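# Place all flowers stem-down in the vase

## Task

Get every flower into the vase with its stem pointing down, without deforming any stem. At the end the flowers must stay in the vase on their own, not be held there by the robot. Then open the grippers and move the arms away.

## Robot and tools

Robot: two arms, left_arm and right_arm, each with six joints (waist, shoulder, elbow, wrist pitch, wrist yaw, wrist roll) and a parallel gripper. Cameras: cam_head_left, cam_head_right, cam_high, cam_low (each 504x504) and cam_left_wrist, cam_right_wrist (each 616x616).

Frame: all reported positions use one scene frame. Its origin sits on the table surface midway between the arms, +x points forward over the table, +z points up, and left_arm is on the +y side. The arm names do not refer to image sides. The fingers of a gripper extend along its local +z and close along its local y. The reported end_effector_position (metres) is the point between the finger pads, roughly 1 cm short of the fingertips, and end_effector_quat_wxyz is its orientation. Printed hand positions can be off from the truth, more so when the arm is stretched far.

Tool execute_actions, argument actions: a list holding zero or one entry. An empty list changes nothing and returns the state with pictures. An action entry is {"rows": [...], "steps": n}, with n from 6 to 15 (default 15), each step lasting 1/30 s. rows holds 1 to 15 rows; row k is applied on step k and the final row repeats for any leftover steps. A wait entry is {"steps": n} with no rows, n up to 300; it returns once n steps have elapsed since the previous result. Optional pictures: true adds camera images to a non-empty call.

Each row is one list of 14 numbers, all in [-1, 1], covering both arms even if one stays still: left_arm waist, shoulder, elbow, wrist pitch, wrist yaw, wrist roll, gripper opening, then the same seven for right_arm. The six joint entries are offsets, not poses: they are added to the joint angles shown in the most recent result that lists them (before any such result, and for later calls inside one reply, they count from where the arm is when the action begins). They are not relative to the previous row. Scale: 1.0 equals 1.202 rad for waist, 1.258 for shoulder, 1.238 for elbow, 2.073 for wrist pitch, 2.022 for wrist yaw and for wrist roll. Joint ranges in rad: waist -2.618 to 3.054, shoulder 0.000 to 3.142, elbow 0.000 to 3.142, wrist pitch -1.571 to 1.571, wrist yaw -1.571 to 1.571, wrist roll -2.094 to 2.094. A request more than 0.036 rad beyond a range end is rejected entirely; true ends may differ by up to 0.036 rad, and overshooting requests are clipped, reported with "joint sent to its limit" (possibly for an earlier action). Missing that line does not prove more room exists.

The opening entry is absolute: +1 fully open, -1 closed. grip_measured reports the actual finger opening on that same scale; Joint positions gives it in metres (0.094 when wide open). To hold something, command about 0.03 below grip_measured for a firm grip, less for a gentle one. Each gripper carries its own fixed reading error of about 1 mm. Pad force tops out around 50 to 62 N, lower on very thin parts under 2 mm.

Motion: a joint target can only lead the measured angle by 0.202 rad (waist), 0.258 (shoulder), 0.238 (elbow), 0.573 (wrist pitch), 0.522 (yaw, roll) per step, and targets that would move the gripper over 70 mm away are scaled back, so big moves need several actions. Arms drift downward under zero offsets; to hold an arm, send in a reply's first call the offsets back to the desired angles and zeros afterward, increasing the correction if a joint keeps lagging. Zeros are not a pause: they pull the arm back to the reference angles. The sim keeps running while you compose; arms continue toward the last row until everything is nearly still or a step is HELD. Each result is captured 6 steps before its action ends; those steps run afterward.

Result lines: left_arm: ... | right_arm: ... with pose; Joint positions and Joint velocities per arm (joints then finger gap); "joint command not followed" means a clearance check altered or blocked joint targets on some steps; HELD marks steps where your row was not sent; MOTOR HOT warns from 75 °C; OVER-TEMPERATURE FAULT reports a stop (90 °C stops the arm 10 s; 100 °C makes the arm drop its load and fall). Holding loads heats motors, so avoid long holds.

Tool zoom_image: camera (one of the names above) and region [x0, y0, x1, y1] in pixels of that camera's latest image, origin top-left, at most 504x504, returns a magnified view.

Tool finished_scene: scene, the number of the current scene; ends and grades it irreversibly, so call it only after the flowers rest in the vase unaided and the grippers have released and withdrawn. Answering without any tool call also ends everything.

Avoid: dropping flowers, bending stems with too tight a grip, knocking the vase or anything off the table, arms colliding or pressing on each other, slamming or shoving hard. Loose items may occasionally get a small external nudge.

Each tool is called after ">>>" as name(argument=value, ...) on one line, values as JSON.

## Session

>>> execute_actions(actions=[])

Scene clock: 0.00 s of 6000.00 s.
left_arm: end_effector_position=(+0.1777, -0.1113, +0.0997) grip_measured=+1.000 end_effector_quat_wxyz=(+0.153, +0.968, +0.173, -0.098) | right_arm: end_effector_position=(+0.0963, -0.5718, +0.1969) grip_measured=+1.000 end_effector_quat_wxyz=(+0.019, -0.319, +0.940, -0.120)
Joint positions: left_arm=[-0.826  2.29   2.119 -1.187  0.299  1.761  0.094] | right_arm=[-1.515  1.158  1.231 -1.41  -0.066 -2.009  0.094]
Joint velocities: left_arm=[-0.002 -0.007 -0.007  0.037 -0.066 -0.066  0.   ] | right_arm=[-0.007 -0.002 -0.002 -0.007 -0.066  0.022  0.   ]

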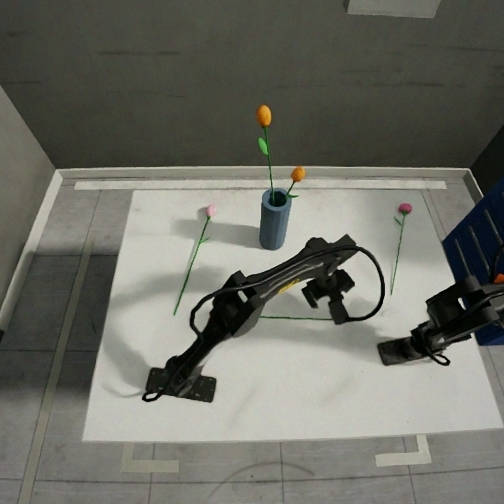

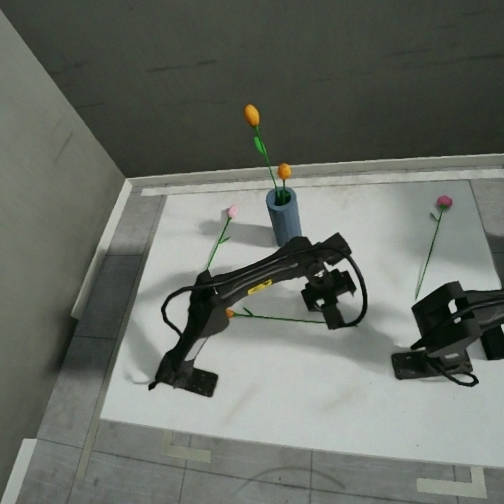

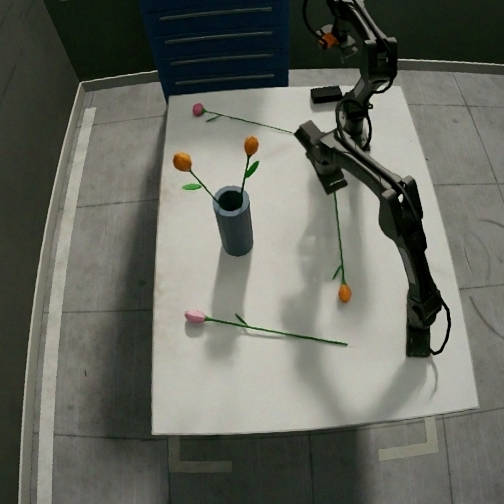

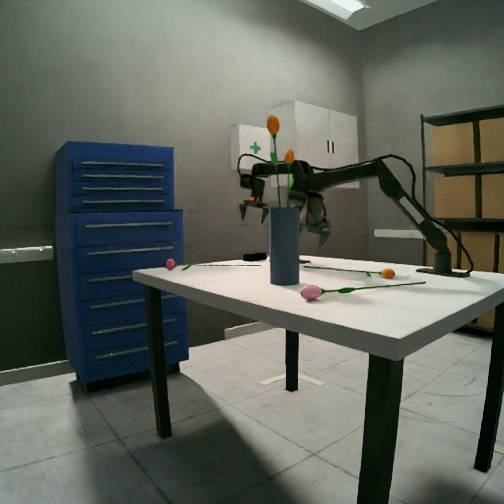

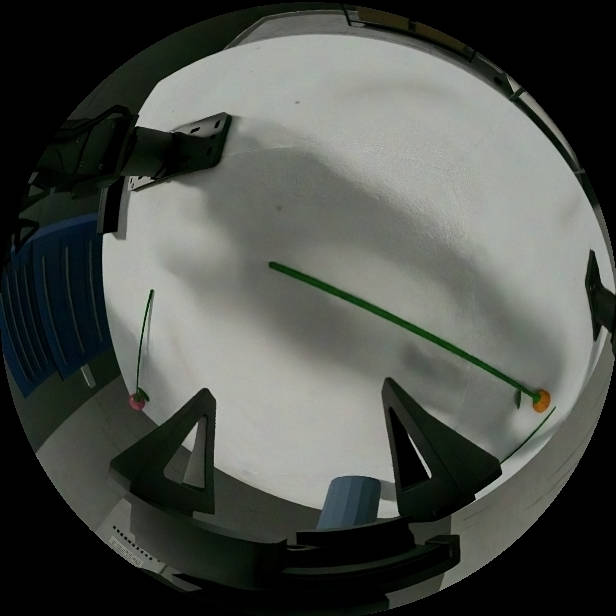

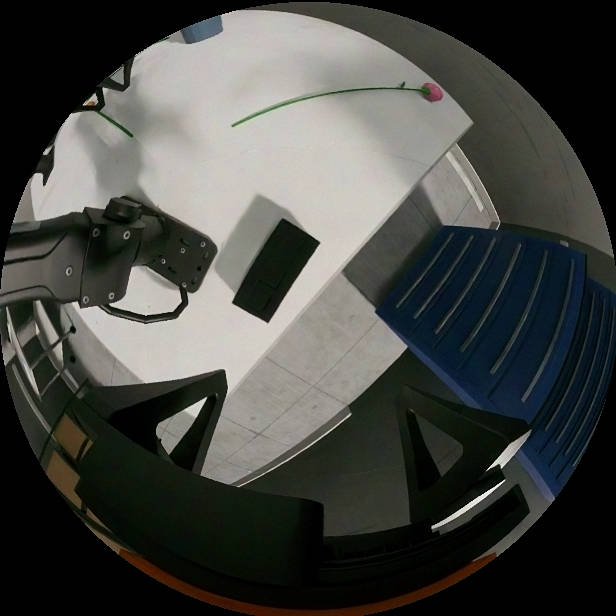

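>>> execute_actions(actions=[{"rows":[[0,-0.02,-0.01,-0.007,-0.01,-0.03,0.9,0.02,0.015,0.01,0,0,0.03,0.9],[0,-0.05,-0.03,-0.014,-0.02,-0.06,0.8,0.05,0.04,0.03,0,0,0.06,0.8],[0,-0.08,-0.06,-0.021,-0.03,-0.09,0.7,0.08,0.065,0.045,0,0,0.1,0.7],[0,-0.11,-0.09,-0.028,-0.04,-0.12,0.6,0.115,0.09,0.065,0,0,0.14,0.6],[0.01,-0.14,-0.12,-0.035,-0.05,-0.15,0.5,0.15,0.12,0.085,0,0,0.18,0.5],[0.02,-0.17,-0.15,-0.042,-0.06,-0.18,0.4,0.185,0.15,0.105,0.01,0,0.22,0.4],[0.04,-0.2,-0.18,-0.05,-0.07,-0.21,0.3,0.22,0.18,0.125,0.01,0.01,0.26,0.3],[0.06,-0.23,-0.21,-0.057,-0.08,-0.24,0.2,0.255,0.21,0.145,0.01,0.01,0.3,0.2],[0.08,-0.26,-0.24,-0.064,-0.09,-0.27,0.1,0.29,0.24,0.165,0.01,0.01,0.34,0.1],[0.11,-0.29,-0.27,-0.071,-0.1,-0.3,0,0.325,0.27,0.185,0.02,0.02,0.38,0],[0.14,-0.32,-0.3,-0.078,-0.11,-0.33,-0.1,0.36,0.3,0.205,0.02,0.02,0.42,-0.1],[0.17,-0.35,-0.33,-0.085,-0.12,-0.36,-0.2,0.395,0.33,0.225,0.02,0.02,0.46,-0.2],[0.2,-0.38,-0.36,-0.092,-0.13,-0.39,-0.2,0.43,0.36,0.245,0.02,0.03,0.5,-0.2],[0.23,-0.405,-0.39,-0.1,-0.14,-0.42,-0.2,0.465,0.385,0.265,0.02,0.03,0.54,-0.2],[0.26,-0.425,-0.42,-0.107,-0.15,-0.45,-0.2,0.5,0.41,0.285,0.025,0.033,0.58,-0.2]],"steps":15}])

>>> execute_actions(actions=[{"rows":[[0.04,0,0,0,0,-0.02,-0.2,0.035,0.03,0.02,0,0,0.035,-0.2],[0.08,0,0,0,0,-0.04,-0.2,0.07,0.06,0.04,0,0,0.07,-0.2],[0.12,0,0,0,0,-0.06,-0.2,0.105,0.09,0.06,0,0,0.105,-0.2],[0.16,0,0,0,0,-0.08,-0.2,0.14,0.12,0.08,0,0,0.14,-0.2],[0.2,0,0,0,0,-0.1,-0.2,0.175,0.15,0.1,0.01,0,0.175,-0.2],[0.24,0,0,0,0,-0.12,-0.2,0.21,0.18,0.12,0.01,0,0.21,-0.2],[0.28,0.02,0.02,0,0,-0.14,-0.2,0.245,0.21,0.14,0.01,0,0.245,-0.2],[0.32,0.04,0.04,0,0,-0.16,-0.2,0.28,0.24,0.16,0.01,0,0.28,-0.2],[0.36,0.07,0.07,0,0,-0.18,-0.2,0.315,0.27,0.18,0.02,0,0.315,-0.2],[0.4,0.1,0.1,0,0,-0.2,-0.2,0.35,0.3,0.2,0.02,0,0.35,-0.2],[0.44,0.13,0.13,0,0,-0.22,-0.2,0.385,0.32,0.22,0.02,0,0.385,-0.2],[0.48,0.16,0.16,0,0,-0.24,-0.2,0.42,0.34,0.24,0.02,0,0.42,-0.2],[0.52,0.19,0.19,0,0,-0.26,-0.2,0.45,0.36,0.26,0.02,0,0.455,-0.2],[0.55,0.22,0.22,0,0,-0.28,-0.2,0.48,0.38,0.275,0.02,0,0.49,-0.2],[0.58,0.25,0.25,0,0,-0.3,-0.2,0.5,0.4,0.285,0.025,0,0.52,-0.2]],"steps":15}])

>>> execute_actions(actions=[{"steps":14}])

Scene clock: 2.33 s of 6000.00 s.
left_arm: end_effector_position=(+0.1718, -0.0453, +0.1310) grip_measured=+0.147 end_effector_quat_wxyz=(+0.107, +0.928, +0.348, -0.075) | right_arm: end_effector_position=(+0.1665, -0.5899, +0.1911) grip_measured=+0.147 end_effector_quat_wxyz=(+0.041, -0.260, +0.962, -0.072)
Joint positions: left_arm=[-0.795  2.056  1.895 -1.236  0.198  1.441  0.054] | right_arm=[-1.245  1.385  1.378 -1.405 -0.05  -1.616  0.054]
Joint velocities: left_arm=[ 0.501 -1.282 -0.96  -0.388 -0.418 -1.473 -0.091] | right_arm=[ 1.184  1.194  0.711  0.139  0.022  1.912 -0.092]
Steps of this call (steps 1 to 61: nothing new was sent; steps 62 to 70: the first 9 steps of this action). Readings (joint positions):
62: left_arm=[-0.826 2.290 2.119 -1.187 0.297 1.753] | right_arm=[-1.513 1.158 1.231 -1.410 -0.065 -2.001]
63: left_arm=[-0.826 2.285 2.114 -1.186 0.290 1.734] | right_arm=[-1.501 1.162 1.234 -1.412 -0.063 -1.982]
65: left_arm=[-0.826 2.248 2.069 -1.187 0.267 1.672] | right_arm=[-1.448 1.197 1.258 -1.417 -0.059 -1.912]
69: left_arm=[-0.810 2.100 1.929 -1.224 0.212 1.493] | right_arm=[-1.287 1.343 1.353 -1.409 -0.052 -1.684]
70: the state above

Scene clock: 2.83 s of 6000.00 s.
left_arm: end_effector_position=(+0.2845, +0.1735, +0.1574) grip_measured=-0.198 end_effector_quat_wxyz=(+0.070, +0.607, +0.791, -0.024) | right_arm: end_effector_position=(+0.3452, -0.5526, +0.1300) grip_measured=-0.198 end_effector_quat_wxyz=(+0.007, -0.119, +0.993, +0.002)
Joint positions: left_arm=[-0.241  1.832  1.71  -1.324  0.08   0.893  0.038] | right_arm=[-0.707  1.89   1.687 -1.359 -0.012 -0.791  0.038]
Joint velocities: left_arm=[ 1.419  0.593  0.691 -0.022 -0.007 -0.989  0.   ] | right_arm=[ 1.233  1.087  0.725  0.154  0.007  1.722 -0.001]
Steps of this call (steps 1 to 6: the last 6 steps of your previous action; steps 7 to 15: the first 9 steps of this action, its rows measured from where the robot was after step 6). Readings (joint positions):
6: left_arm=[-0.578 1.812 1.692 -1.308 0.087 1.105] | right_arm=[-0.995 1.622 1.521 -1.375 -0.020 -1.168]
7: left_arm=[-0.540 1.794 1.680 -1.330 0.075 1.090] | right_arm=[-0.962 1.649 1.533 -1.363 -0.022 -1.145]
8: left_arm=[-0.509 1.791 1.680 -1.335 0.073 1.080] | right_arm=[-0.938 1.670 1.536 -1.358 -0.023 -1.126]
10: left_arm=[-0.455 1.795 1.680 -1.328 0.075 1.043] | right_arm=[-0.894 1.717 1.559 -1.367 -0.019 -1.058]
14: left_arm=[-0.291 1.814 1.690 -1.323 0.079 0.927] | right_arm=[-0.750 1.852 1.661 -1.363 -0.013 -0.852]
15: the state above

Scene clock: 3.30 s of 6000.00 s.
left_arm: end_effector_position=(+0.3906, +0.3079, +0.1117) grip_measured=-0.198 end_effector_quat_wxyz=(+0.060, +0.279, +0.958, -0.020) | right_arm: end_effector_position=(+0.4343, -0.4516, +0.0771) grip_measured=-0.198 end_effector_quat_wxyz=(-0.021, +0.026, +0.999, +0.018)
Joint positions: left_arm=[ 0.138  2.14   1.968 -1.293  0.069  0.53   0.038] | right_arm=[-0.377  2.146  1.846 -1.32  -0.026 -0.172  0.038]
Joint velocities: left_arm=[-0.222 -0.007  0.09   0.007 -0.037 -0.125  0.001] | right_arm=[-0.178 -0.032  0.027 -0.051 -0.051  0.315 -0.001]
Kept back: nothing.
Steps of this call (steps 1 to 6: the last 6 steps of your previous action; steps 7 to 14: the robot went on to your last target). Readings (joint positions):
1: left_arm=[-0.190 1.859 1.740 -1.324 0.080 0.858] | right_arm=[-0.662 1.929 1.712 -1.353 -0.012 -0.729]
2: left_arm=[-0.140 1.891 1.775 -1.322 0.080 0.821] | right_arm=[-0.618 1.968 1.736 -1.347 -0.012 -0.665]
4: left_arm=[-0.042 1.967 1.850 -1.316 0.081 0.745] | right_arm=[-0.530 2.039 1.781 -1.338 -0.012 -0.533]
8: left_arm=[0.116 2.107 1.962 -1.293 0.077 0.607] | right_arm=[-0.390 2.134 1.838 -1.321 -0.019 -0.301]
14: the state above

>>> execute_actions(actions=[{"rows":[[0.004,0.015,0.013,-0.006,-0.005,-0.02,-0.2,0.006,0.005,0.009,0,0.002,0.024,-0.2],[0.008,0.03,0.025,-0.012,-0.01,-0.04,-0.2,0.012,0.01,0.018,0,0.004,0.048,-0.2],[0.012,0.045,0.038,-0.018,-0.015,-0.06,-0.2,0.018,0.015,0.027,0,0.006,0.072,-0.2],[0.016,0.06,0.05,-0.024,-0.02,-0.08,-0.2,0.024,0.02,0.036,0,0.008,0.096,-0.2],[0.02,0.075,0.063,-0.03,-0.025,-0.1,-0.2,0.03,0.025,0.045,0,0.01,0.12,-0.2],[0.025,0.09,0.076,-0.035,-0.03,-0.12,-0.2,0.037,0.03,0.054,0,0.013,0.144,-0.2],[0.03,0.105,0.09,-0.04,-0.035,-0.135,-0.2,0.044,0.035,0.063,0,0.016,0.168,-0.2],[0.034,0.12,0.105,-0.045,-0.04,-0.147,-0.2,0.051,0.04,0.075,0,0.018,0.188,-0.2]],"steps":15}])

>>> execute_actions(actions=[{"steps":10}], pictures=true)

Scene clock: 4.17 s of 6000.00 s.
left_arm: end_effector_position=(+0.3988, +0.3282, +0.0866) grip_measured=-0.198 end_effector_quat_wxyz=(+0.021, +0.167, +0.986, -0.009) | right_arm: end_effector_position=(+0.4495, -0.4393, +0.0736) grip_measured=-0.198 end_effector_quat_wxyz=(-0.018, +0.128, +0.992, +0.005)
Joint positions: left_arm=[ 0.167  2.253  2.058 -1.338  0.024  0.332  0.038] | right_arm=[-0.332  2.189  1.902 -1.32  -0.007  0.079  0.038]
Joint velocities: left_arm=[ 0.198  0.496  0.217 -0.037 -0.242 -0.608  0.   ] | right_arm=[ 0.256  0.183  0.237  0.022 -0.051  0.813 -0.   ]
Steps of this call (steps 1 to 17: the robot went on to your last target; steps 18 to 26: the first 9 steps of this action). Readings (joint positions):
18: left_arm=[0.122 2.140 1.972 -1.293 0.071 0.505] | right_arm=[-0.391 2.146 1.849 -1.320 -0.023 -0.127]
19: left_arm=[0.124 2.142 1.972 -1.293 0.070 0.497] | right_arm=[-0.388 2.146 1.849 -1.320 -0.022 -0.119]
21: left_arm=[0.134 2.158 1.988 -1.306 0.062 0.462] | right_arm=[-0.377 2.152 1.854 -1.321 -0.020 -0.082]
25: left_arm=[0.161 2.234 2.047 -1.334 0.032 0.355] | right_arm=[-0.341 2.182 1.892 -1.321 -0.009 0.048]
26: the state above

Scene clock: 4.50 s of 6000.00 s.
left_arm: end_effector_position=(+0.3921, +0.3385, +0.0716) grip_measured=-0.198 end_effector_quat_wxyz=(-0.011, +0.120, +0.993, -0.001) | right_arm: end_effector_position=(+0.4531, -0.4335, +0.0731) grip_measured=-0.198 end_effector_quat_wxyz=(-0.017, +0.173, +0.985, -0.000)
Joint positions: left_arm=[ 0.18   2.293  2.067 -1.366 -0.001  0.249  0.038] | right_arm=[-0.313  2.197  1.913 -1.32   0.     0.187  0.038]
Joint velocities: left_arm=[-0.012 -0.012  0.022 -0.051  0.007 -0.037 -0.001] | right_arm=[-0.027 -0.002  0.027 -0.081  0.095  0.022  0.001]
Kept back: nothing.
Steps of this call (steps 1 to 6: the last 6 steps of your previous action; steps 7 to 10: the robot went on to your last target). Readings (joint positions):
1: left_arm=[0.172 2.268 2.063 -1.340 0.018 0.313] | right_arm=[-0.324 2.194 1.907 -1.320 -0.006 0.103]
2: left_arm=[0.176 2.279 2.063 -1.343 0.012 0.298] | right_arm=[-0.318 2.196 1.910 -1.320 -0.006 0.122]
4: left_arm=[0.180 2.292 2.063 -1.353 0.004 0.276] | right_arm=[-0.313 2.197 1.911 -1.320 -0.006 0.150]
8: left_arm=[0.180 2.293 2.065 -1.365 -0.000 0.255] | right_arm=[-0.313 2.197 1.912 -1.320 -0.001 0.179]
10: the state above

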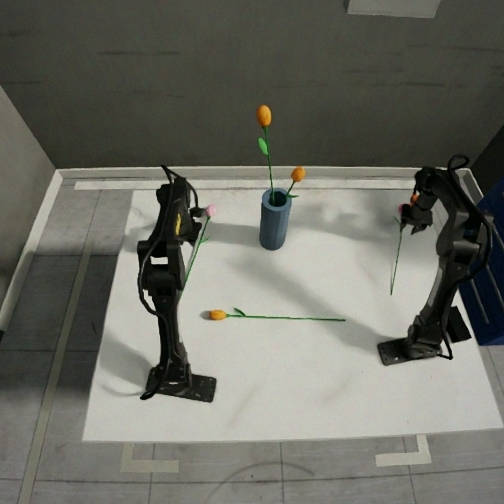

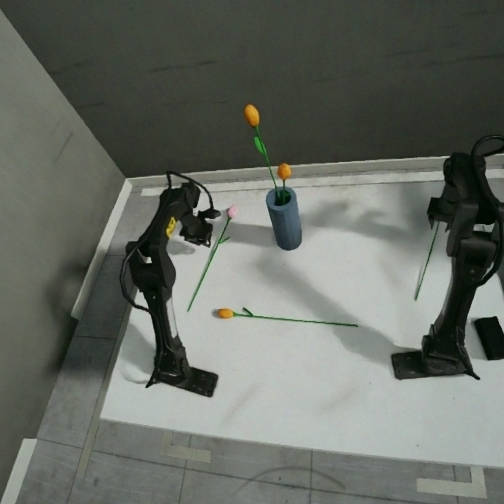

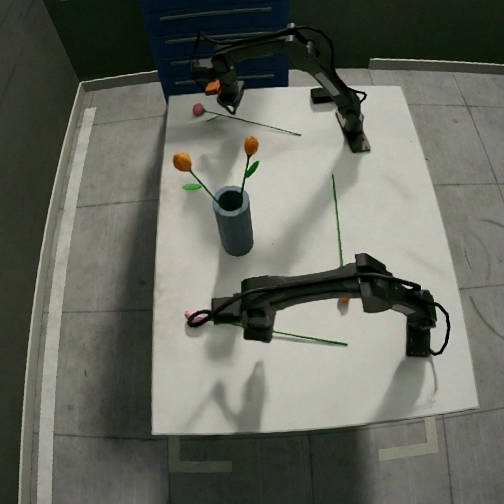

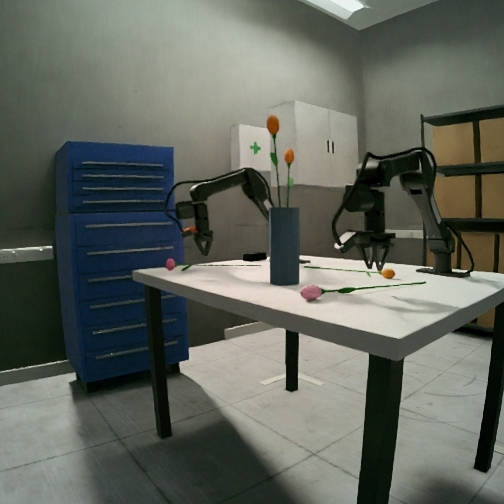

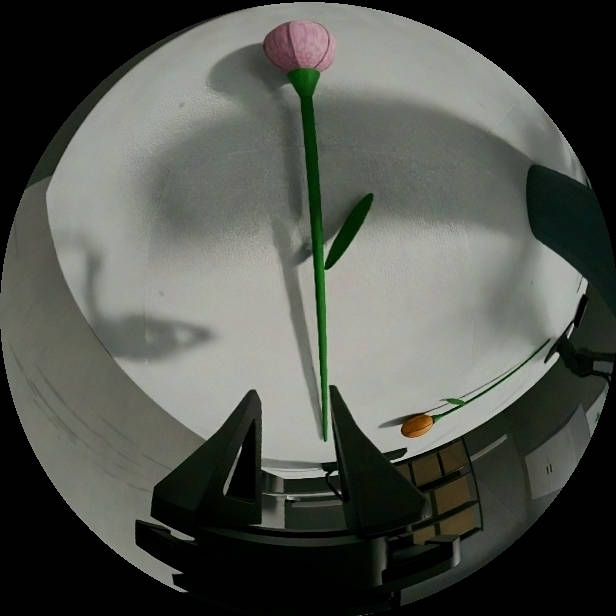

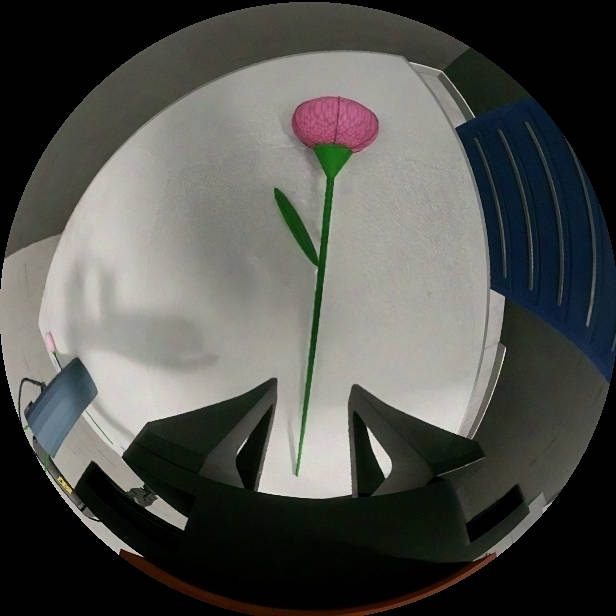

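>>> execute_actions(actions=[{"rows":[[-0.008,0.002,-0.012,0.01,0,-0.012,-0.2,0,0,-0.014,0.011,0,0.012,-0.2],[-0.016,0.003,-0.024,0.02,0,-0.024,-0.2,0,0,-0.028,0.022,0,0.024,-0.2],[-0.024,0.004,-0.037,0.03,0,-0.036,-0.2,0,0,-0.042,0.033,0,0.036,-0.2],[-0.032,0.005,-0.049,0.04,0,-0.048,-0.2,0,0,-0.056,0.044,0,0.048,-0.2],[-0.037,0.007,-0.061,0.05,0,-0.06,-0.2,0,0.002,-0.07,0.055,0,0.06,-0.2],[-0.037,0.008,-0.073,0.06,0,-0.063,-0.2,0,0.003,-0.083,0.066,0,0.063,-0.2],[-0.037,0.01,-0.086,0.07,0,-0.063,-0.2,0,0.003,-0.097,0.077,0,0.063,-0.2],[-0.037,0.011,-0.098,0.08,0,-0.063,-0.2,0,0.004,-0.111,0.088,0,0.063,-0.2],[-0.037,0.012,-0.11,0.09,0,-0.063,-0.2,0,0.004,-0.125,0.099,0,0.063,-0.2],[-0.037,0.014,-0.122,0.1,0,-0.063,-0.2,0,0.005,-0.139,0.11,0,0.063,-0.2],[-0.037,0.015,-0.135,0.11,0,-0.063,-0.2,0,0.005,-0.152,0.12,0,0.063,-0.2],[-0.037,0.016,-0.145,0.118,0,-0.063,-0.2,0,0.006,-0.162,0.128,0,0.063,-0.2]],"steps":15}])

>>> execute_actions(actions=[{"steps":14}], pictures=true)

Scene clock: 5.53 s of 6000.00 s.
left_arm: end_effector_position=(+0.3925, +0.3209, +0.0485) grip_measured=-0.198 end_effector_quat_wxyz=(-0.009, +0.094, +0.996, +0.001) | right_arm: end_effector_position=(+0.4476, -0.4329, +0.0427) grip_measured=-0.198 end_effector_quat_wxyz=(-0.021, +0.217, +0.976, -0.002)
Joint positions: left_arm=[ 0.139  2.293  1.975 -1.27  -0.003  0.156  0.038] | right_arm=[-0.313  2.197  1.791 -1.207  0.002  0.278  0.038]
Joint velocities: left_arm=[-0.149  0.007 -0.476  0.505 -0.037 -0.256  0.   ] | right_arm=[ 0.002 -0.017 -0.496  0.52   0.007  0.183 -0.001]
Steps of this call (steps 1 to 22: the robot went on to your last target; steps 23 to 31: the first 9 steps of this action). Readings (joint positions):
23: left_arm=[0.180 2.293 2.068 -1.369 -0.003 0.239] | right_arm=[-0.313 2.197 1.911 -1.318 0.002 0.200]
24: left_arm=[0.179 2.293 2.068 -1.367 -0.003 0.233] | right_arm=[-0.313 2.197 1.906 -1.312 0.002 0.204]
26: left_arm=[0.172 2.293 2.055 -1.347 -0.003 0.211] | right_arm=[-0.313 2.197 1.883 -1.289 0.002 0.224]
30: left_arm=[0.145 2.293 1.992 -1.286 -0.003 0.163] | right_arm=[-0.313 2.197 1.809 -1.226 0.002 0.271]
31: the state above

Scene clock: 6.00 s of 6000.00 s.
left_arm: end_effector_position=(+0.4022, +0.3182, +0.0260) grip_measured=-0.198 end_effector_quat_wxyz=(+0.011, +0.083, +0.996, +0.002) | right_arm: end_effector_position=(+0.4553, -0.4341, +0.0193) grip_measured=-0.198 end_effector_quat_wxyz=(-0.001, +0.230, +0.973, -0.001)
Joint positions: left_arm=[ 0.134  2.305  1.904 -1.148 -0.003  0.13   0.038] | right_arm=[-0.313  2.208  1.716 -1.081  0.001  0.303  0.038]
Joint velocities: left_arm=[ 0.017 -0.012 -0.002  0.022  0.007 -0.007 -0.   ] | right_arm=[-0.002 -0.002  0.022  0.066 -0.037 -0.081  0.   ]
Kept back: nothing.
Steps of this call (steps 1 to 6: the last 6 steps of your previous action; steps 7 to 14: the robot went on to your last target). Readings (joint positions):
1: left_arm=[0.136 2.293 1.959 -1.253 -0.003 0.151] | right_arm=[-0.313 2.197 1.773 -1.188 0.002 0.283]
2: left_arm=[0.134 2.293 1.943 -1.235 -0.003 0.147] | right_arm=[-0.313 2.197 1.756 -1.168 0.002 0.288]
4: left_arm=[0.134 2.295 1.917 -1.203 -0.003 0.140] | right_arm=[-0.313 2.199 1.729 -1.134 0.002 0.294]
8: left_arm=[0.134 2.305 1.904 -1.169 -0.003 0.133] | right_arm=[-0.313 2.208 1.716 -1.102 0.002 0.300]
14: the state above

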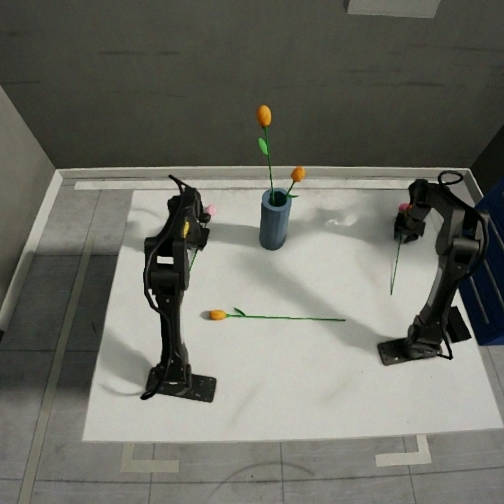

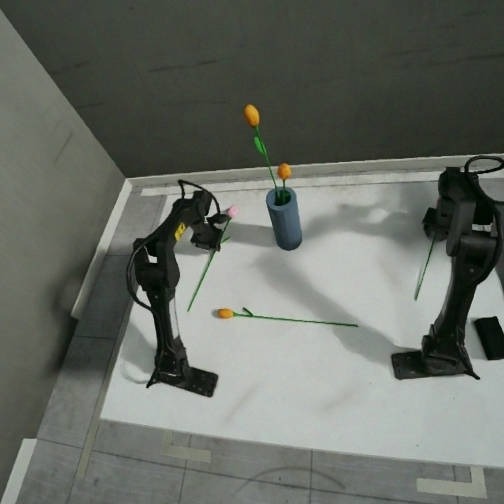

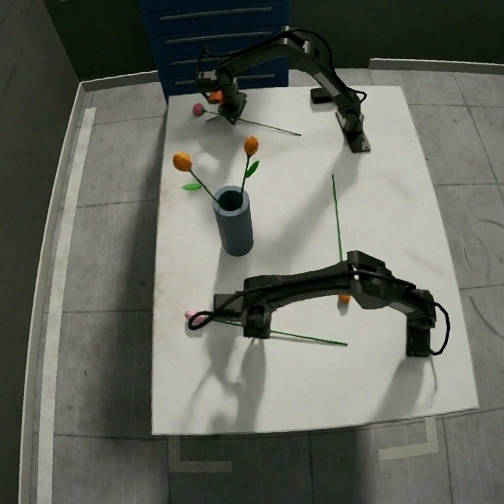

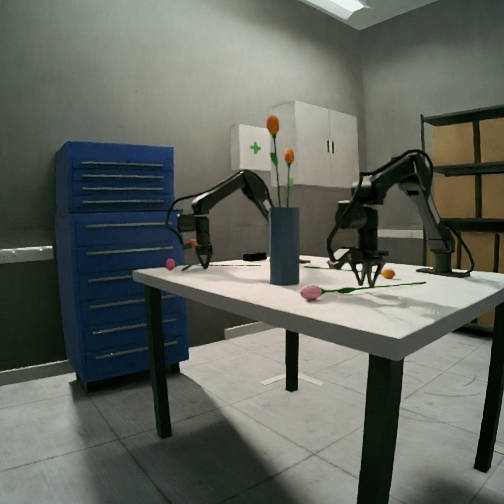

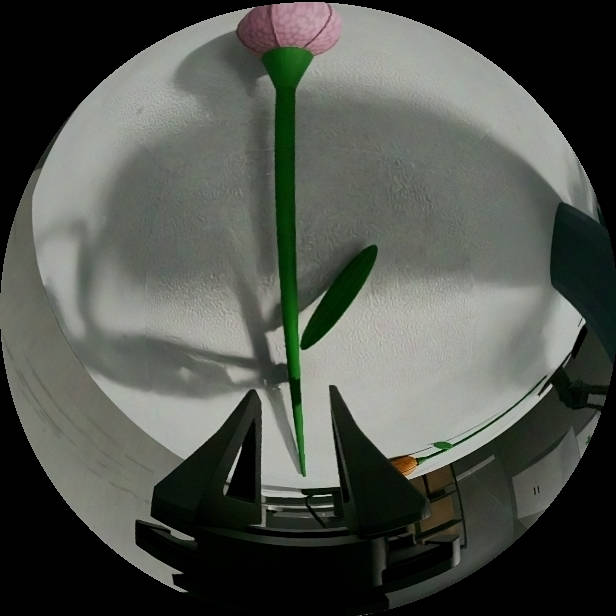

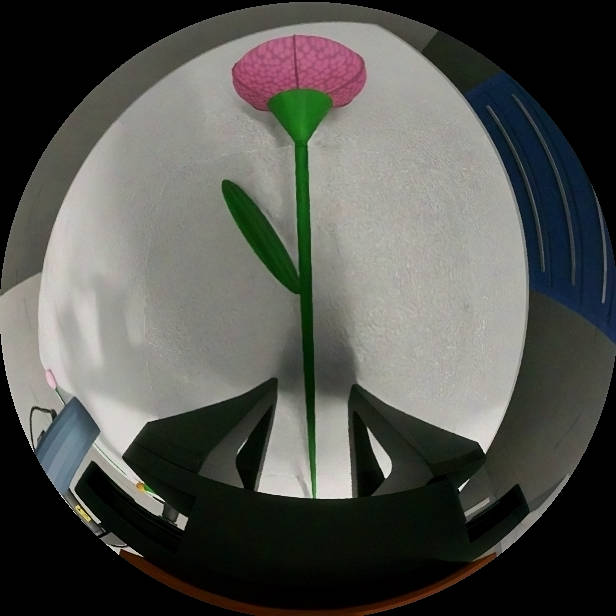

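>>> execute_actions(actions=[{"rows":[[0,0,-0.01,0.003,0,-0.005,-0.27,0,0,0,0,0,-0.005,-0.27],[0,0,-0.02,0.006,0,-0.01,-0.34,0,0,-0.005,0,0,-0.01,-0.34],[0,0,-0.03,0.009,0,-0.015,-0.41,0,0,-0.008,0,0,-0.015,-0.41],[0,0,-0.04,0.012,0,-0.02,-0.48,0,0,-0.008,0,0,-0.015,-0.48],[0,0,-0.04,0.012,0,-0.02,-0.55,0,0,-0.008,0,0,-0.015,-0.55],[0,0,-0.04,0.012,0,-0.02,-0.62,0,0,-0.008,0,0,-0.015,-0.62],[0,0,-0.04,0.012,0,-0.02,-0.68,0,0,-0.008,0,0,-0.015,-0.68],[0,0,-0.04,0.012,0,-0.02,-0.74,0,0,-0.008,0,0,-0.015,-0.74],[0,0,-0.04,0.012,0,-0.02,-0.79,0,0,-0.008,0,0,-0.015,-0.79],[0,0,-0.04,0.012,0,-0.02,-0.83,0,0,-0.008,0,0,-0.015,-0.83],[0,0,-0.04,0.012,0,-0.02,-0.86,0,0,-0.008,0,0,-0.015,-0.86],[0,0,-0.04,0.012,0,-0.02,-0.885,0,0,-0.008,0,0,-0.015,-0.885],[0,0,-0.04,0.012,0,-0.02,-0.905,0,0,-0.008,0,0,-0.015,-0.905],[0,0,-0.04,0.012,0,-0.02,-0.92,0,0,-0.008,0,0,-0.015,-0.92],[0,0,-0.04,0.012,0,-0.02,-0.935,0,0,-0.008,0,0,-0.015,-0.935]],"steps":15}])

>>> execute_actions(actions=[{"steps":12}])

Scene clock: 7.47 s of 6000.00 s.
left_arm: end_effector_position=(+0.3954, +0.3185, +0.0180) grip_measured=-0.766 end_effector_quat_wxyz=(+0.000, +0.070, +0.998, +0.001) | right_arm: end_effector_position=(+0.4572, -0.4344, +0.0193) grip_measured=-0.765 end_effector_quat_wxyz=(+0.002, +0.221, +0.975, -0.000)
Joint positions: left_arm=[ 0.134  2.305  1.872 -1.137 -0.003  0.103  0.011] | right_arm=[-0.313  2.208  1.716 -1.073  0.001  0.286  0.011]
Joint velocities: left_arm=[-0.007  0.002 -0.017 -0.037 -0.051 -0.022 -0.046] | right_arm=[ 0.007  0.012 -0.007 -0.037  0.007 -0.022 -0.044]
Steps of this call (steps 1 to 30: the robot went on to your last target; steps 31 to 35: nothing new was sent; steps 36 to 44: the first 9 steps of this action). Readings (joint positions):
36: left_arm=[0.134 2.305 1.904 -1.141 -0.003 0.128] | right_arm=[-0.313 2.208 1.716 -1.073 0.001 0.304]
37: left_arm=[0.134 2.305 1.904 -1.141 -0.003 0.126] | right_arm=[-0.313 2.208 1.716 -1.073 0.001 0.302]
39: left_arm=[0.134 2.305 1.896 -1.139 -0.003 0.118] | right_arm=[-0.313 2.208 1.716 -1.073 0.001 0.295]
43: left_arm=[0.134 2.305 1.874 -1.137 -0.003 0.105] | right_arm=[-0.313 2.208 1.716 -1.073 0.001 0.287]
44: the state above

Scene clock: 7.87 s of 6000.00 s.
left_arm: end_effector_position=(+0.3954, +0.3185, +0.0180) grip_measured=-0.910 end_effector_quat_wxyz=(+0.000, +0.066, +0.998, +0.001) | right_arm: end_effector_position=(+0.4572, -0.4344, +0.0193) grip_measured=-0.927 end_effector_quat_wxyz=(+0.002, +0.220, +0.976, -0.000)
Joint positions: left_arm=[ 0.134  2.305  1.872 -1.137 -0.003  0.097  0.004] | right_arm=[-0.313  2.208  1.716 -1.073  0.001  0.282  0.003]
Joint velocities: left_arm=[ 0.002  0.007  0.002 -0.022  0.022  0.007  0.   ] | right_arm=[-0.012 -0.002 -0.032  0.037  0.066 -0.022 -0.001]
Kept back: nothing.
Steps of this call (steps 1 to 6: the last 6 steps of your previous action; steps 7 to 12: the robot went on to your last target). Readings (joint positions):
1: left_arm=[0.134 2.305 1.872 -1.137 -0.003 0.102] | right_arm=[-0.313 2.208 1.716 -1.073 0.001 0.285]
2: left_arm=[0.134 2.305 1.872 -1.137 -0.003 0.101] | right_arm=[-0.313 2.208 1.716 -1.073 0.001 0.285]
4: left_arm=[0.134 2.305 1.872 -1.137 -0.003 0.098] | right_arm=[-0.313 2.208 1.716 -1.073 0.001 0.283]
8: left_arm=[0.134 2.305 1.872 -1.137 -0.003 0.097] | right_arm=[-0.313 2.208 1.716 -1.073 0.001 0.282]
12: the state above

>>> execute_actions(actions=[{"rows":[[0,-0.015,0,0,0,0,-0.938,0,-0.012,0.005,0,0,0,-0.952],[0,-0.04,0,0,0,0,-0.938,0,-0.035,0.01,0,0,0,-0.952],[0,-0.07,-0.005,0,0,0,-0.938,0,-0.06,0.01,0,0,0,-0.952],[0,-0.105,-0.015,0,0,0,-0.938,0,-0.09,0.015,0,0,-0.01,-0.952],[0,-0.145,-0.025,0,0,-0.005,-0.938,0,-0.125,0.015,0,0,-0.02,-0.952],[0,-0.185,-0.035,0,0,-0.01,-0.938,0,-0.16,0.015,0,0,-0.035,-0.952],[0,-0.225,-0.045,0,0,-0.015,-0.938,0,-0.195,0.015,0,0,-0.05,-0.952],[0,-0.265,-0.055,0.005,0,-0.02,-0.938,0,-0.23,0.015,0,0,-0.065,-0.952],[0,-0.305,-0.065,0.01,0,-0.025,-0.938,0,-0.265,0.015,0,0,-0.08,-0.952],[0,-0.345,-0.075,0.02,0,-0.03,-0.938,0,-0.3,0.015,0.01,0,-0.095,-0.952],[0,-0.385,-0.085,0.035,0,-0.035,-0.938,0,-0.335,0.015,0.02,0,-0.11,-0.952],[0,-0.425,-0.095,0.05,0,-0.04,-0.938,0,-0.37,0.015,0.035,0,-0.12,-0.952],[0,-0.465,-0.105,0.07,0,-0.045,-0.938,0,-0.4,0.015,0.05,0,-0.13,-0.952],[0,-0.5,-0.11,0.09,0,-0.05,-0.938,0,-0.43,0.015,0.07,0,-0.14,-0.952],[0,-0.53,-0.112,0.11,0,-0.052,-0.938,0,-0.452,0.015,0.09,0,-0.145,-0.952]],"steps":15}])

>>> execute_actions(actions=[{"rows":[[-0.01,-0.02,0,0.05,0,0,-0.938,0,-0.02,0,0.05,0,-0.01,-0.952],[-0.02,-0.03,0,0.09,0,0,-0.938,0,-0.03,0,0.09,0,-0.02,-0.952],[-0.03,-0.035,0,0.13,0,0,-0.938,0,-0.03,0,0.13,0,-0.02,-0.952],[-0.045,-0.035,0,0.17,0,0,-0.938,0,-0.03,0,0.17,0,-0.02,-0.952],[-0.06,-0.035,0,0.21,0,0,-0.938,0,-0.03,0,0.21,0,-0.02,-0.952],[-0.075,-0.035,0,0.25,0,0,-0.938,0,-0.03,0,0.25,0,-0.02,-0.952],[-0.09,-0.035,0,0.29,0,0,-0.938,0,-0.03,0,0.29,0,-0.02,-0.952],[-0.105,-0.035,0,0.33,0,0,-0.938,0,-0.03,0,0.33,0,-0.02,-0.952],[-0.12,-0.035,0,0.37,0,0,-0.938,0,-0.03,0,0.37,0,-0.02,-0.952],[-0.135,-0.035,0,0.41,0,0,-0.938,0,-0.03,0,0.41,0,-0.02,-0.952],[-0.15,-0.035,0,0.45,0,0,-0.938,0,-0.03,0,0.45,0,-0.02,-0.952],[-0.165,-0.035,0,0.49,0,0,-0.938,0,-0.03,0,0.49,0,-0.02,-0.952],[-0.18,-0.035,0,0.52,0,0,-0.938,0,-0.03,0,0.52,0,-0.02,-0.952],[-0.19,-0.035,0,0.55,0,0,-0.938,0,-0.03,0,0.54,0,-0.02,-0.952],[-0.2,-0.035,0,0.57,0,0,-0.938,0,-0.03,0,0.56,0,-0.02,-0.952]],"steps":15}])

>>> execute_actions(actions=[{"steps":20}], pictures=true)

Scene clock: 9.23 s of 6000.00 s.
left_arm: end_effector_position=(+0.3942, +0.3185, +0.1021) grip_measured=-0.910 end_effector_quat_wxyz=(+0.090, +0.058, +0.994, +0.003) | right_arm: end_effector_position=(+0.4679, -0.4361, +0.0895) grip_measured=-0.939 end_effector_quat_wxyz=(+0.088, +0.190, +0.978, +0.002)
Joint positions: left_arm=[ 0.134  2.071  1.817 -1.136 -0.003  0.08   0.004] | right_arm=[-0.313  2.037  1.716 -1.074  0.001  0.223  0.003]
Joint velocities: left_arm=[-0.012 -1.556 -0.173  0.022  0.037 -0.198 -0.   ] | right_arm=[-0.002 -1.272  0.007 -0.037 -0.051 -0.432  0.   ]
Steps of this call (steps 1 to 15: the robot went on to your last target; steps 16 to 32: nothing new was sent; steps 33 to 41: the first 9 steps of this action). Readings (joint positions):
33: left_arm=[0.134 2.305 1.872 -1.137 -0.003 0.096] | right_arm=[-0.313 2.208 1.716 -1.073 0.001 0.282]
34: left_arm=[0.134 2.302 1.872 -1.137 -0.003 0.096] | right_arm=[-0.313 2.208 1.716 -1.073 0.001 0.282]
36: left_arm=[0.134 2.281 1.868 -1.137 -0.003 0.096] | right_arm=[-0.313 2.194 1.716 -1.074 0.001 0.280]
40: left_arm=[0.134 2.125 1.823 -1.137 -0.003 0.086] | right_arm=[-0.313 2.080 1.716 -1.074 0.001 0.239]
41: the state above

Scene clock: 9.73 s of 6000.00 s.
left_arm: end_effector_position=(+0.4494, +0.2650, +0.3561) grip_measured=-0.910 end_effector_quat_wxyz=(+0.521, +0.071, +0.850, -0.027) | right_arm: end_effector_position=(+0.5465, -0.4488, +0.3102) grip_measured=-0.939 end_effector_quat_wxyz=(+0.486, +0.102, +0.868, -0.022)
Joint positions: left_arm=[ 0.031  1.666  1.781 -0.587 -0.004  0.03   0.004] | right_arm=[-0.313  1.712  1.718 -0.561  0.001  0.073  0.003]
Joint velocities: left_arm=[-0.564  0.222 -0.002  1.956  0.051 -0.051 -0.   ] | right_arm=[ 0.002  0.212 -0.081  1.971  0.081  0.007 -0.   ]
Steps of this call (steps 1 to 6: the last 6 steps of your previous action; steps 7 to 15: the first 9 steps of this action, its rows measured from where the robot was after step 6). Readings (joint positions):
6: left_arm=[0.134 1.717 1.772 -1.035 -0.003 0.032] | right_arm=[-0.313 1.751 1.716 -1.010 0.001 0.100]
7: left_arm=[0.134 1.679 1.774 -1.013 -0.003 0.030] | right_arm=[-0.313 1.717 1.718 -0.990 0.001 0.095]
8: left_arm=[0.132 1.651 1.779 -0.984 -0.003 0.030] | right_arm=[-0.313 1.691 1.722 -0.961 0.001 0.091]
10: left_arm=[0.118 1.631 1.781 -0.893 -0.003 0.030] | right_arm=[-0.313 1.674 1.724 -0.873 0.001 0.083]
14: left_arm=[0.051 1.658 1.781 -0.655 -0.004 0.030] | right_arm=[-0.313 1.704 1.720 -0.631 0.001 0.074]
15: the state above

Scene clock: 10.40 s of 6000.00 s.
left_arm: end_effector_position=(+0.4598, +0.1882, +0.5208) grip_measured=-0.910 end_effector_quat_wxyz=(+0.776, +0.096, +0.616, -0.097) | right_arm: end_effector_position=(+0.5880, -0.4556, +0.4609) grip_measured=-0.939 end_effector_quat_wxyz=(+0.743, +0.077, +0.664, -0.034)
Joint positions: left_arm=[-0.11   1.68   1.781  0.124 -0.002  0.03   0.004] | right_arm=[-0.313  1.729  1.711  0.124  0.001  0.069  0.003]
Joint velocities: left_arm=[ 0.007  0.007  0.017  0.037 -0.022  0.037  0.   ] | right_arm=[-0.007  0.007 -0.007  0.066 -0.007 -0.051  0.   ]
Kept back: nothing.
Steps of this call (steps 1 to 6: the last 6 steps of your previous action; steps 7 to 20: the robot went on to your last target). Readings (joint positions):
1: left_arm=[0.011 1.672 1.781 -0.516 -0.004 0.030] | right_arm=[-0.313 1.719 1.715 -0.490 0.001 0.073]
2: left_arm=[-0.008 1.677 1.781 -0.443 -0.004 0.030] | right_arm=[-0.313 1.724 1.712 -0.418 0.001 0.072]
4: left_arm=[-0.046 1.680 1.781 -0.297 -0.004 0.030] | right_arm=[-0.313 1.729 1.711 -0.279 0.001 0.071]
8: left_arm=[-0.103 1.680 1.781 -0.037 -0.003 0.030] | right_arm=[-0.313 1.729 1.711 -0.034 0.001 0.070]
20: the state above

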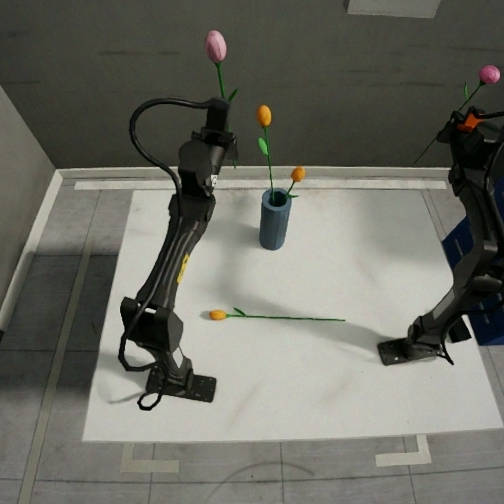

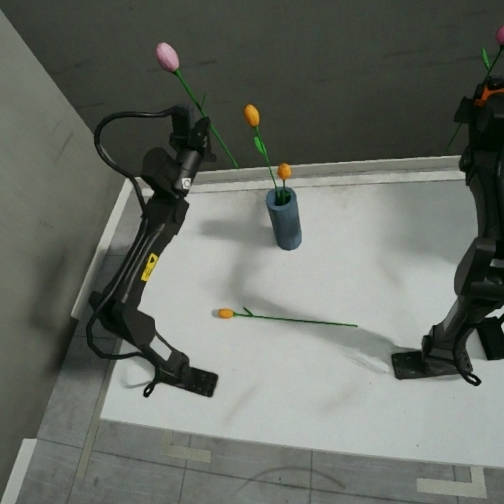

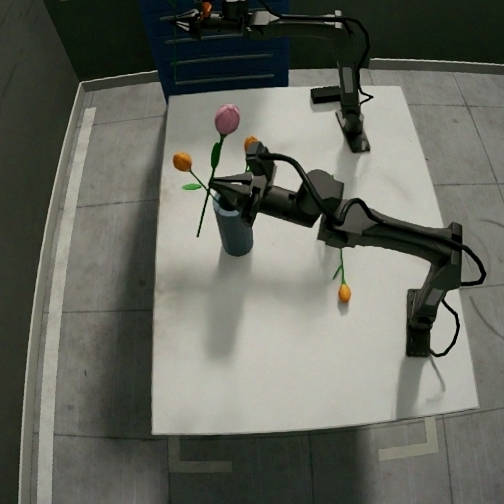

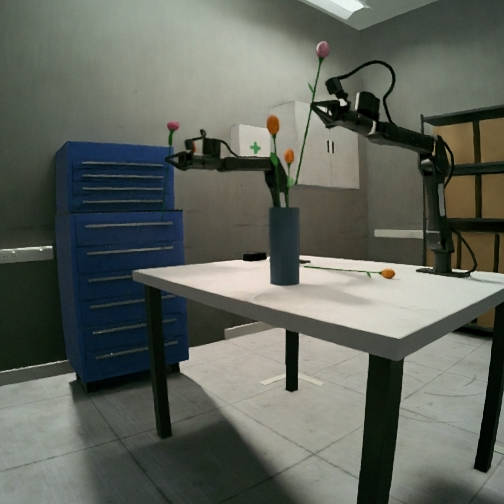

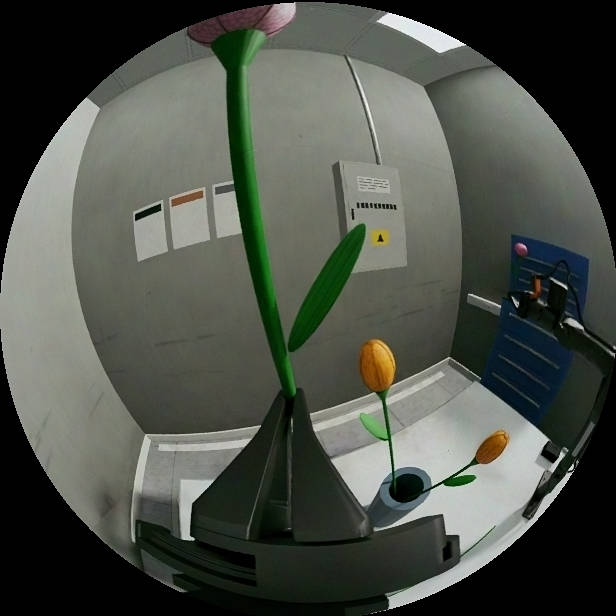

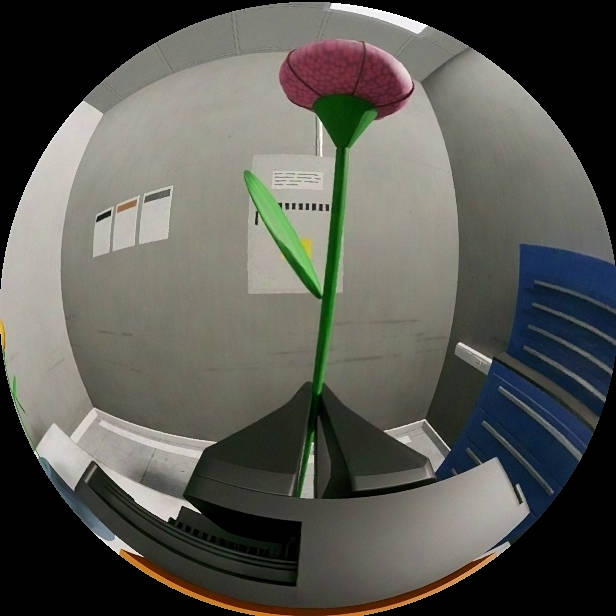

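>>> execute_actions(actions=[{"rows":[[-0.01,-0.012,-0.012,0,0,-0.02,-0.938,0,0,0,0,0,-0.01,-0.952],[-0.025,-0.025,-0.025,0,0,-0.02,-0.938,0,0,0,0,0,-0.02,-0.952],[-0.04,-0.04,-0.04,0,0,-0.02,-0.938,0,0,0,0,0,-0.03,-0.952],[-0.06,-0.055,-0.055,0,0,-0.02,-0.938,0,0,0,0,0,-0.04,-0.952],[-0.08,-0.07,-0.07,0,0,-0.02,-0.938,0,0,0,0,0,-0.04,-0.952],[-0.1,-0.085,-0.085,0,0,-0.02,-0.938,0,0,0,0,0,-0.04,-0.952],[-0.12,-0.095,-0.09,0,0,-0.02,-0.938,0,0,0,0,0,-0.04,-0.952],[-0.14,-0.1,-0.09,0,0,-0.02,-0.938,0,0,0,0,0,-0.04,-0.952],[-0.16,-0.1,-0.09,0,0,-0.02,-0.938,0,0,0,0,0,-0.04,-0.952],[-0.18,-0.1,-0.09,0,0,-0.02,-0.938,0,0,0,0,0,-0.04,-0.952],[-0.2,-0.1,-0.09,0,0,-0.02,-0.938,0,0,0,0,0,-0.04,-0.952],[-0.212,-0.1,-0.09,0,0,-0.02,-0.938,0,0,0,0,0,-0.04,-0.952],[-0.222,-0.1,-0.09,0,0,-0.02,-0.938,0,0,0,0,0,-0.04,-0.952]],"steps":15}])

>>> execute_actions(actions=[{"steps":16}], pictures=true)

>>> zoom_image(camera="cam_head_left", region=[220,90,340,230])

>>> zoom_image(camera="cam_high", region=[170,110,300,240])

>>> zoom_image(camera="cam_low", region=[230,90,350,230])

Scene clock: 11.47 s of 6000.00 s.
left_arm: end_effector_position=(+0.4160, +0.1256, +0.5160) grip_measured=-0.910 end_effector_quat_wxyz=(+0.761, +0.130, +0.615, -0.161) | right_arm: end_effector_position=(+0.5878, -0.4555, +0.4624) grip_measured=-0.939 end_effector_quat_wxyz=(+0.743, +0.058, +0.664, -0.056)
Joint positions: left_arm=[-0.254  1.598  1.685  0.125 -0.006  0.002  0.004] | right_arm=[-0.313  1.729  1.711  0.13   0.001  0.012  0.003]
Joint velocities: left_arm=[-0.818 -0.295 -0.081  0.022 -0.022  0.066  0.   ] | right_arm=[-0.002  0.002  0.007  0.007 -0.037 -0.139  0.   ]
Steps of this call (steps 1 to 23: the robot went on to your last target; steps 24 to 32: the first 9 steps of this action). Readings (joint positions):
24: left_arm=[-0.110 1.680 1.781 0.131 -0.002 0.025] | right_arm=[-0.313 1.729 1.711 0.131 0.001 0.067]
25: left_arm=[-0.113 1.680 1.781 0.131 -0.002 0.020] | right_arm=[-0.313 1.729 1.711 0.131 0.001 0.062]
27: left_arm=[-0.131 1.666 1.760 0.132 -0.004 0.011] | right_arm=[-0.313 1.729 1.711 0.130 0.001 0.044]
31: left_arm=[-0.225 1.608 1.690 0.126 -0.006 0.002] | right_arm=[-0.313 1.729 1.711 0.130 0.001 0.016]
32: the state above

Scene clock: 12.00 s of 6000.00 s.
left_arm: end_effector_position=(+0.3758, +0.0734, +0.5293) grip_measured=-0.910 end_effector_quat_wxyz=(+0.757, +0.167, +0.594, -0.215) | right_arm: end_effector_position=(+0.5879, -0.4555, +0.4624) grip_measured=-0.939 end_effector_quat_wxyz=(+0.743, +0.053, +0.665, -0.061)
Joint positions: left_arm=[-0.381  1.57   1.684  0.125 -0.    -0.002  0.004] | right_arm=[-0.313  1.729  1.711  0.129  0.001 -0.002  0.003]
Joint velocities: left_arm=[-0.022 -0.012 -0.017 -0.022  0.022 -0.037  0.   ] | right_arm=[-0.027 -0.007 -0.012 -0.007  0.022 -0.037  0.001]
Kept back: nothing.
Steps of this call (steps 1 to 6: the last 6 steps of your previous action; steps 7 to 16: the robot went on to your last target). Readings (joint positions):
1: left_arm=[-0.282 1.591 1.684 0.125 -0.005 0.001] | right_arm=[-0.313 1.729 1.711 0.130 0.001 0.009]
2: left_arm=[-0.308 1.584 1.684 0.125 -0.005 0.000] | right_arm=[-0.313 1.729 1.711 0.130 0.001 0.007]
4: left_arm=[-0.353 1.574 1.684 0.125 -0.004 0.000] | right_arm=[-0.313 1.729 1.711 0.129 0.001 0.004]
8: left_arm=[-0.381 1.570 1.684 0.125 -0.000 -0.000] | right_arm=[-0.313 1.729 1.711 0.129 0.001 -0.000]
16: the state above

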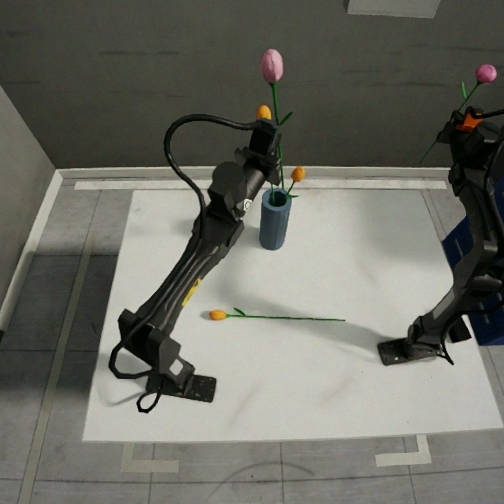

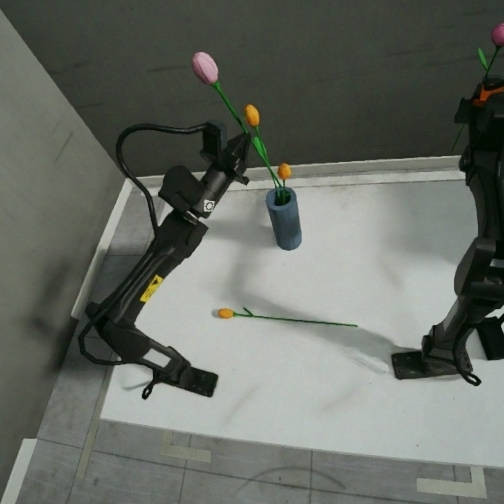

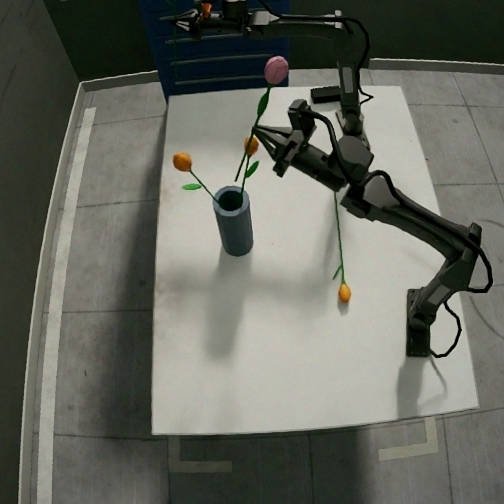

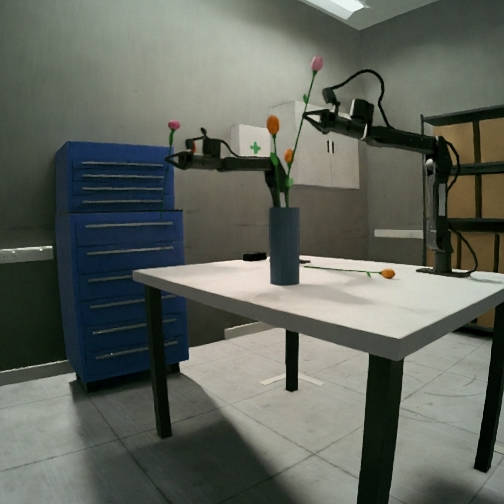

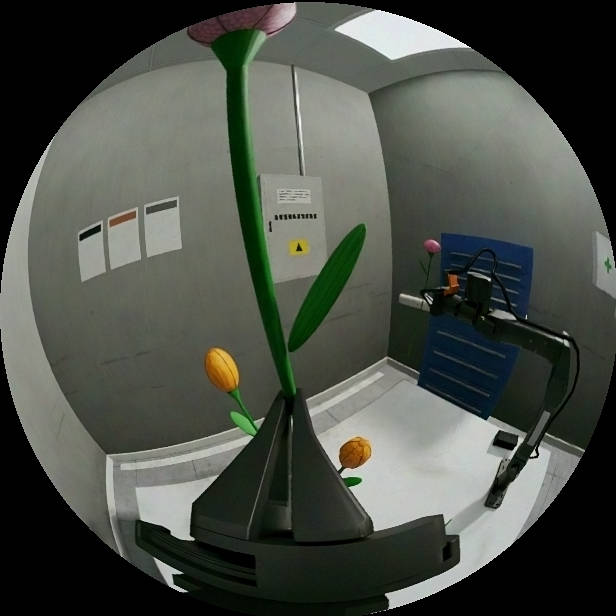

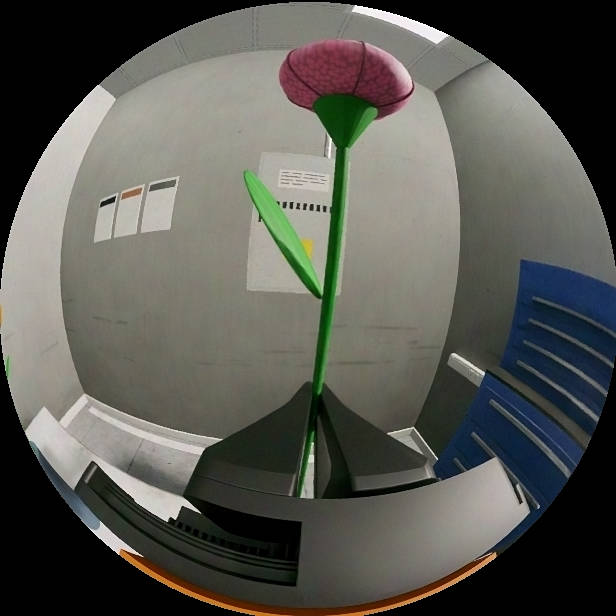

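Region (220, 90, 340, 230) of cam_head_left's 504x504 image, scaled by 3.600, with more detail than that image has; it fills the left 432 columns of this view, and the rest is white.

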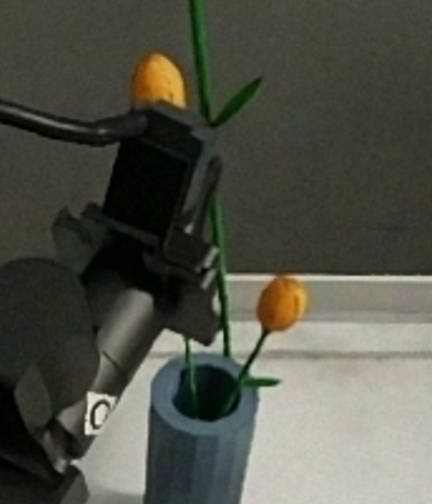

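Region (170, 110, 300, 240) of cam_high's 504x504 image, scaled by 3.877, with more detail than that image has.

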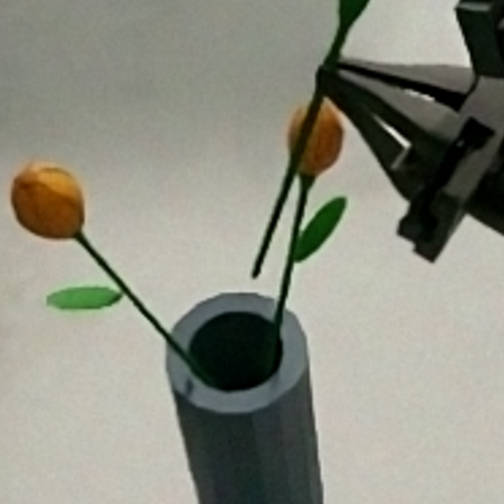

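Region (230, 90, 350, 230) of cam_low's 504x504 image, scaled by 3.600, with more detail than that image has; it fills the left 432 columns of this view, and the rest is white.

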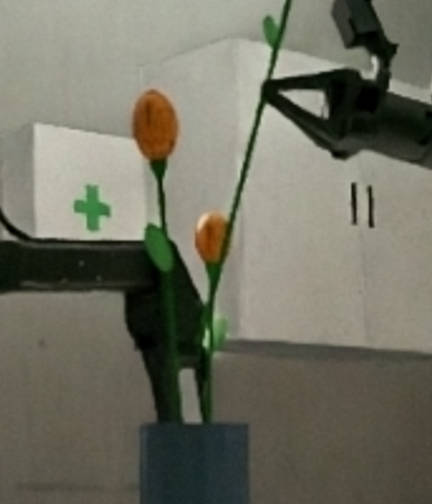

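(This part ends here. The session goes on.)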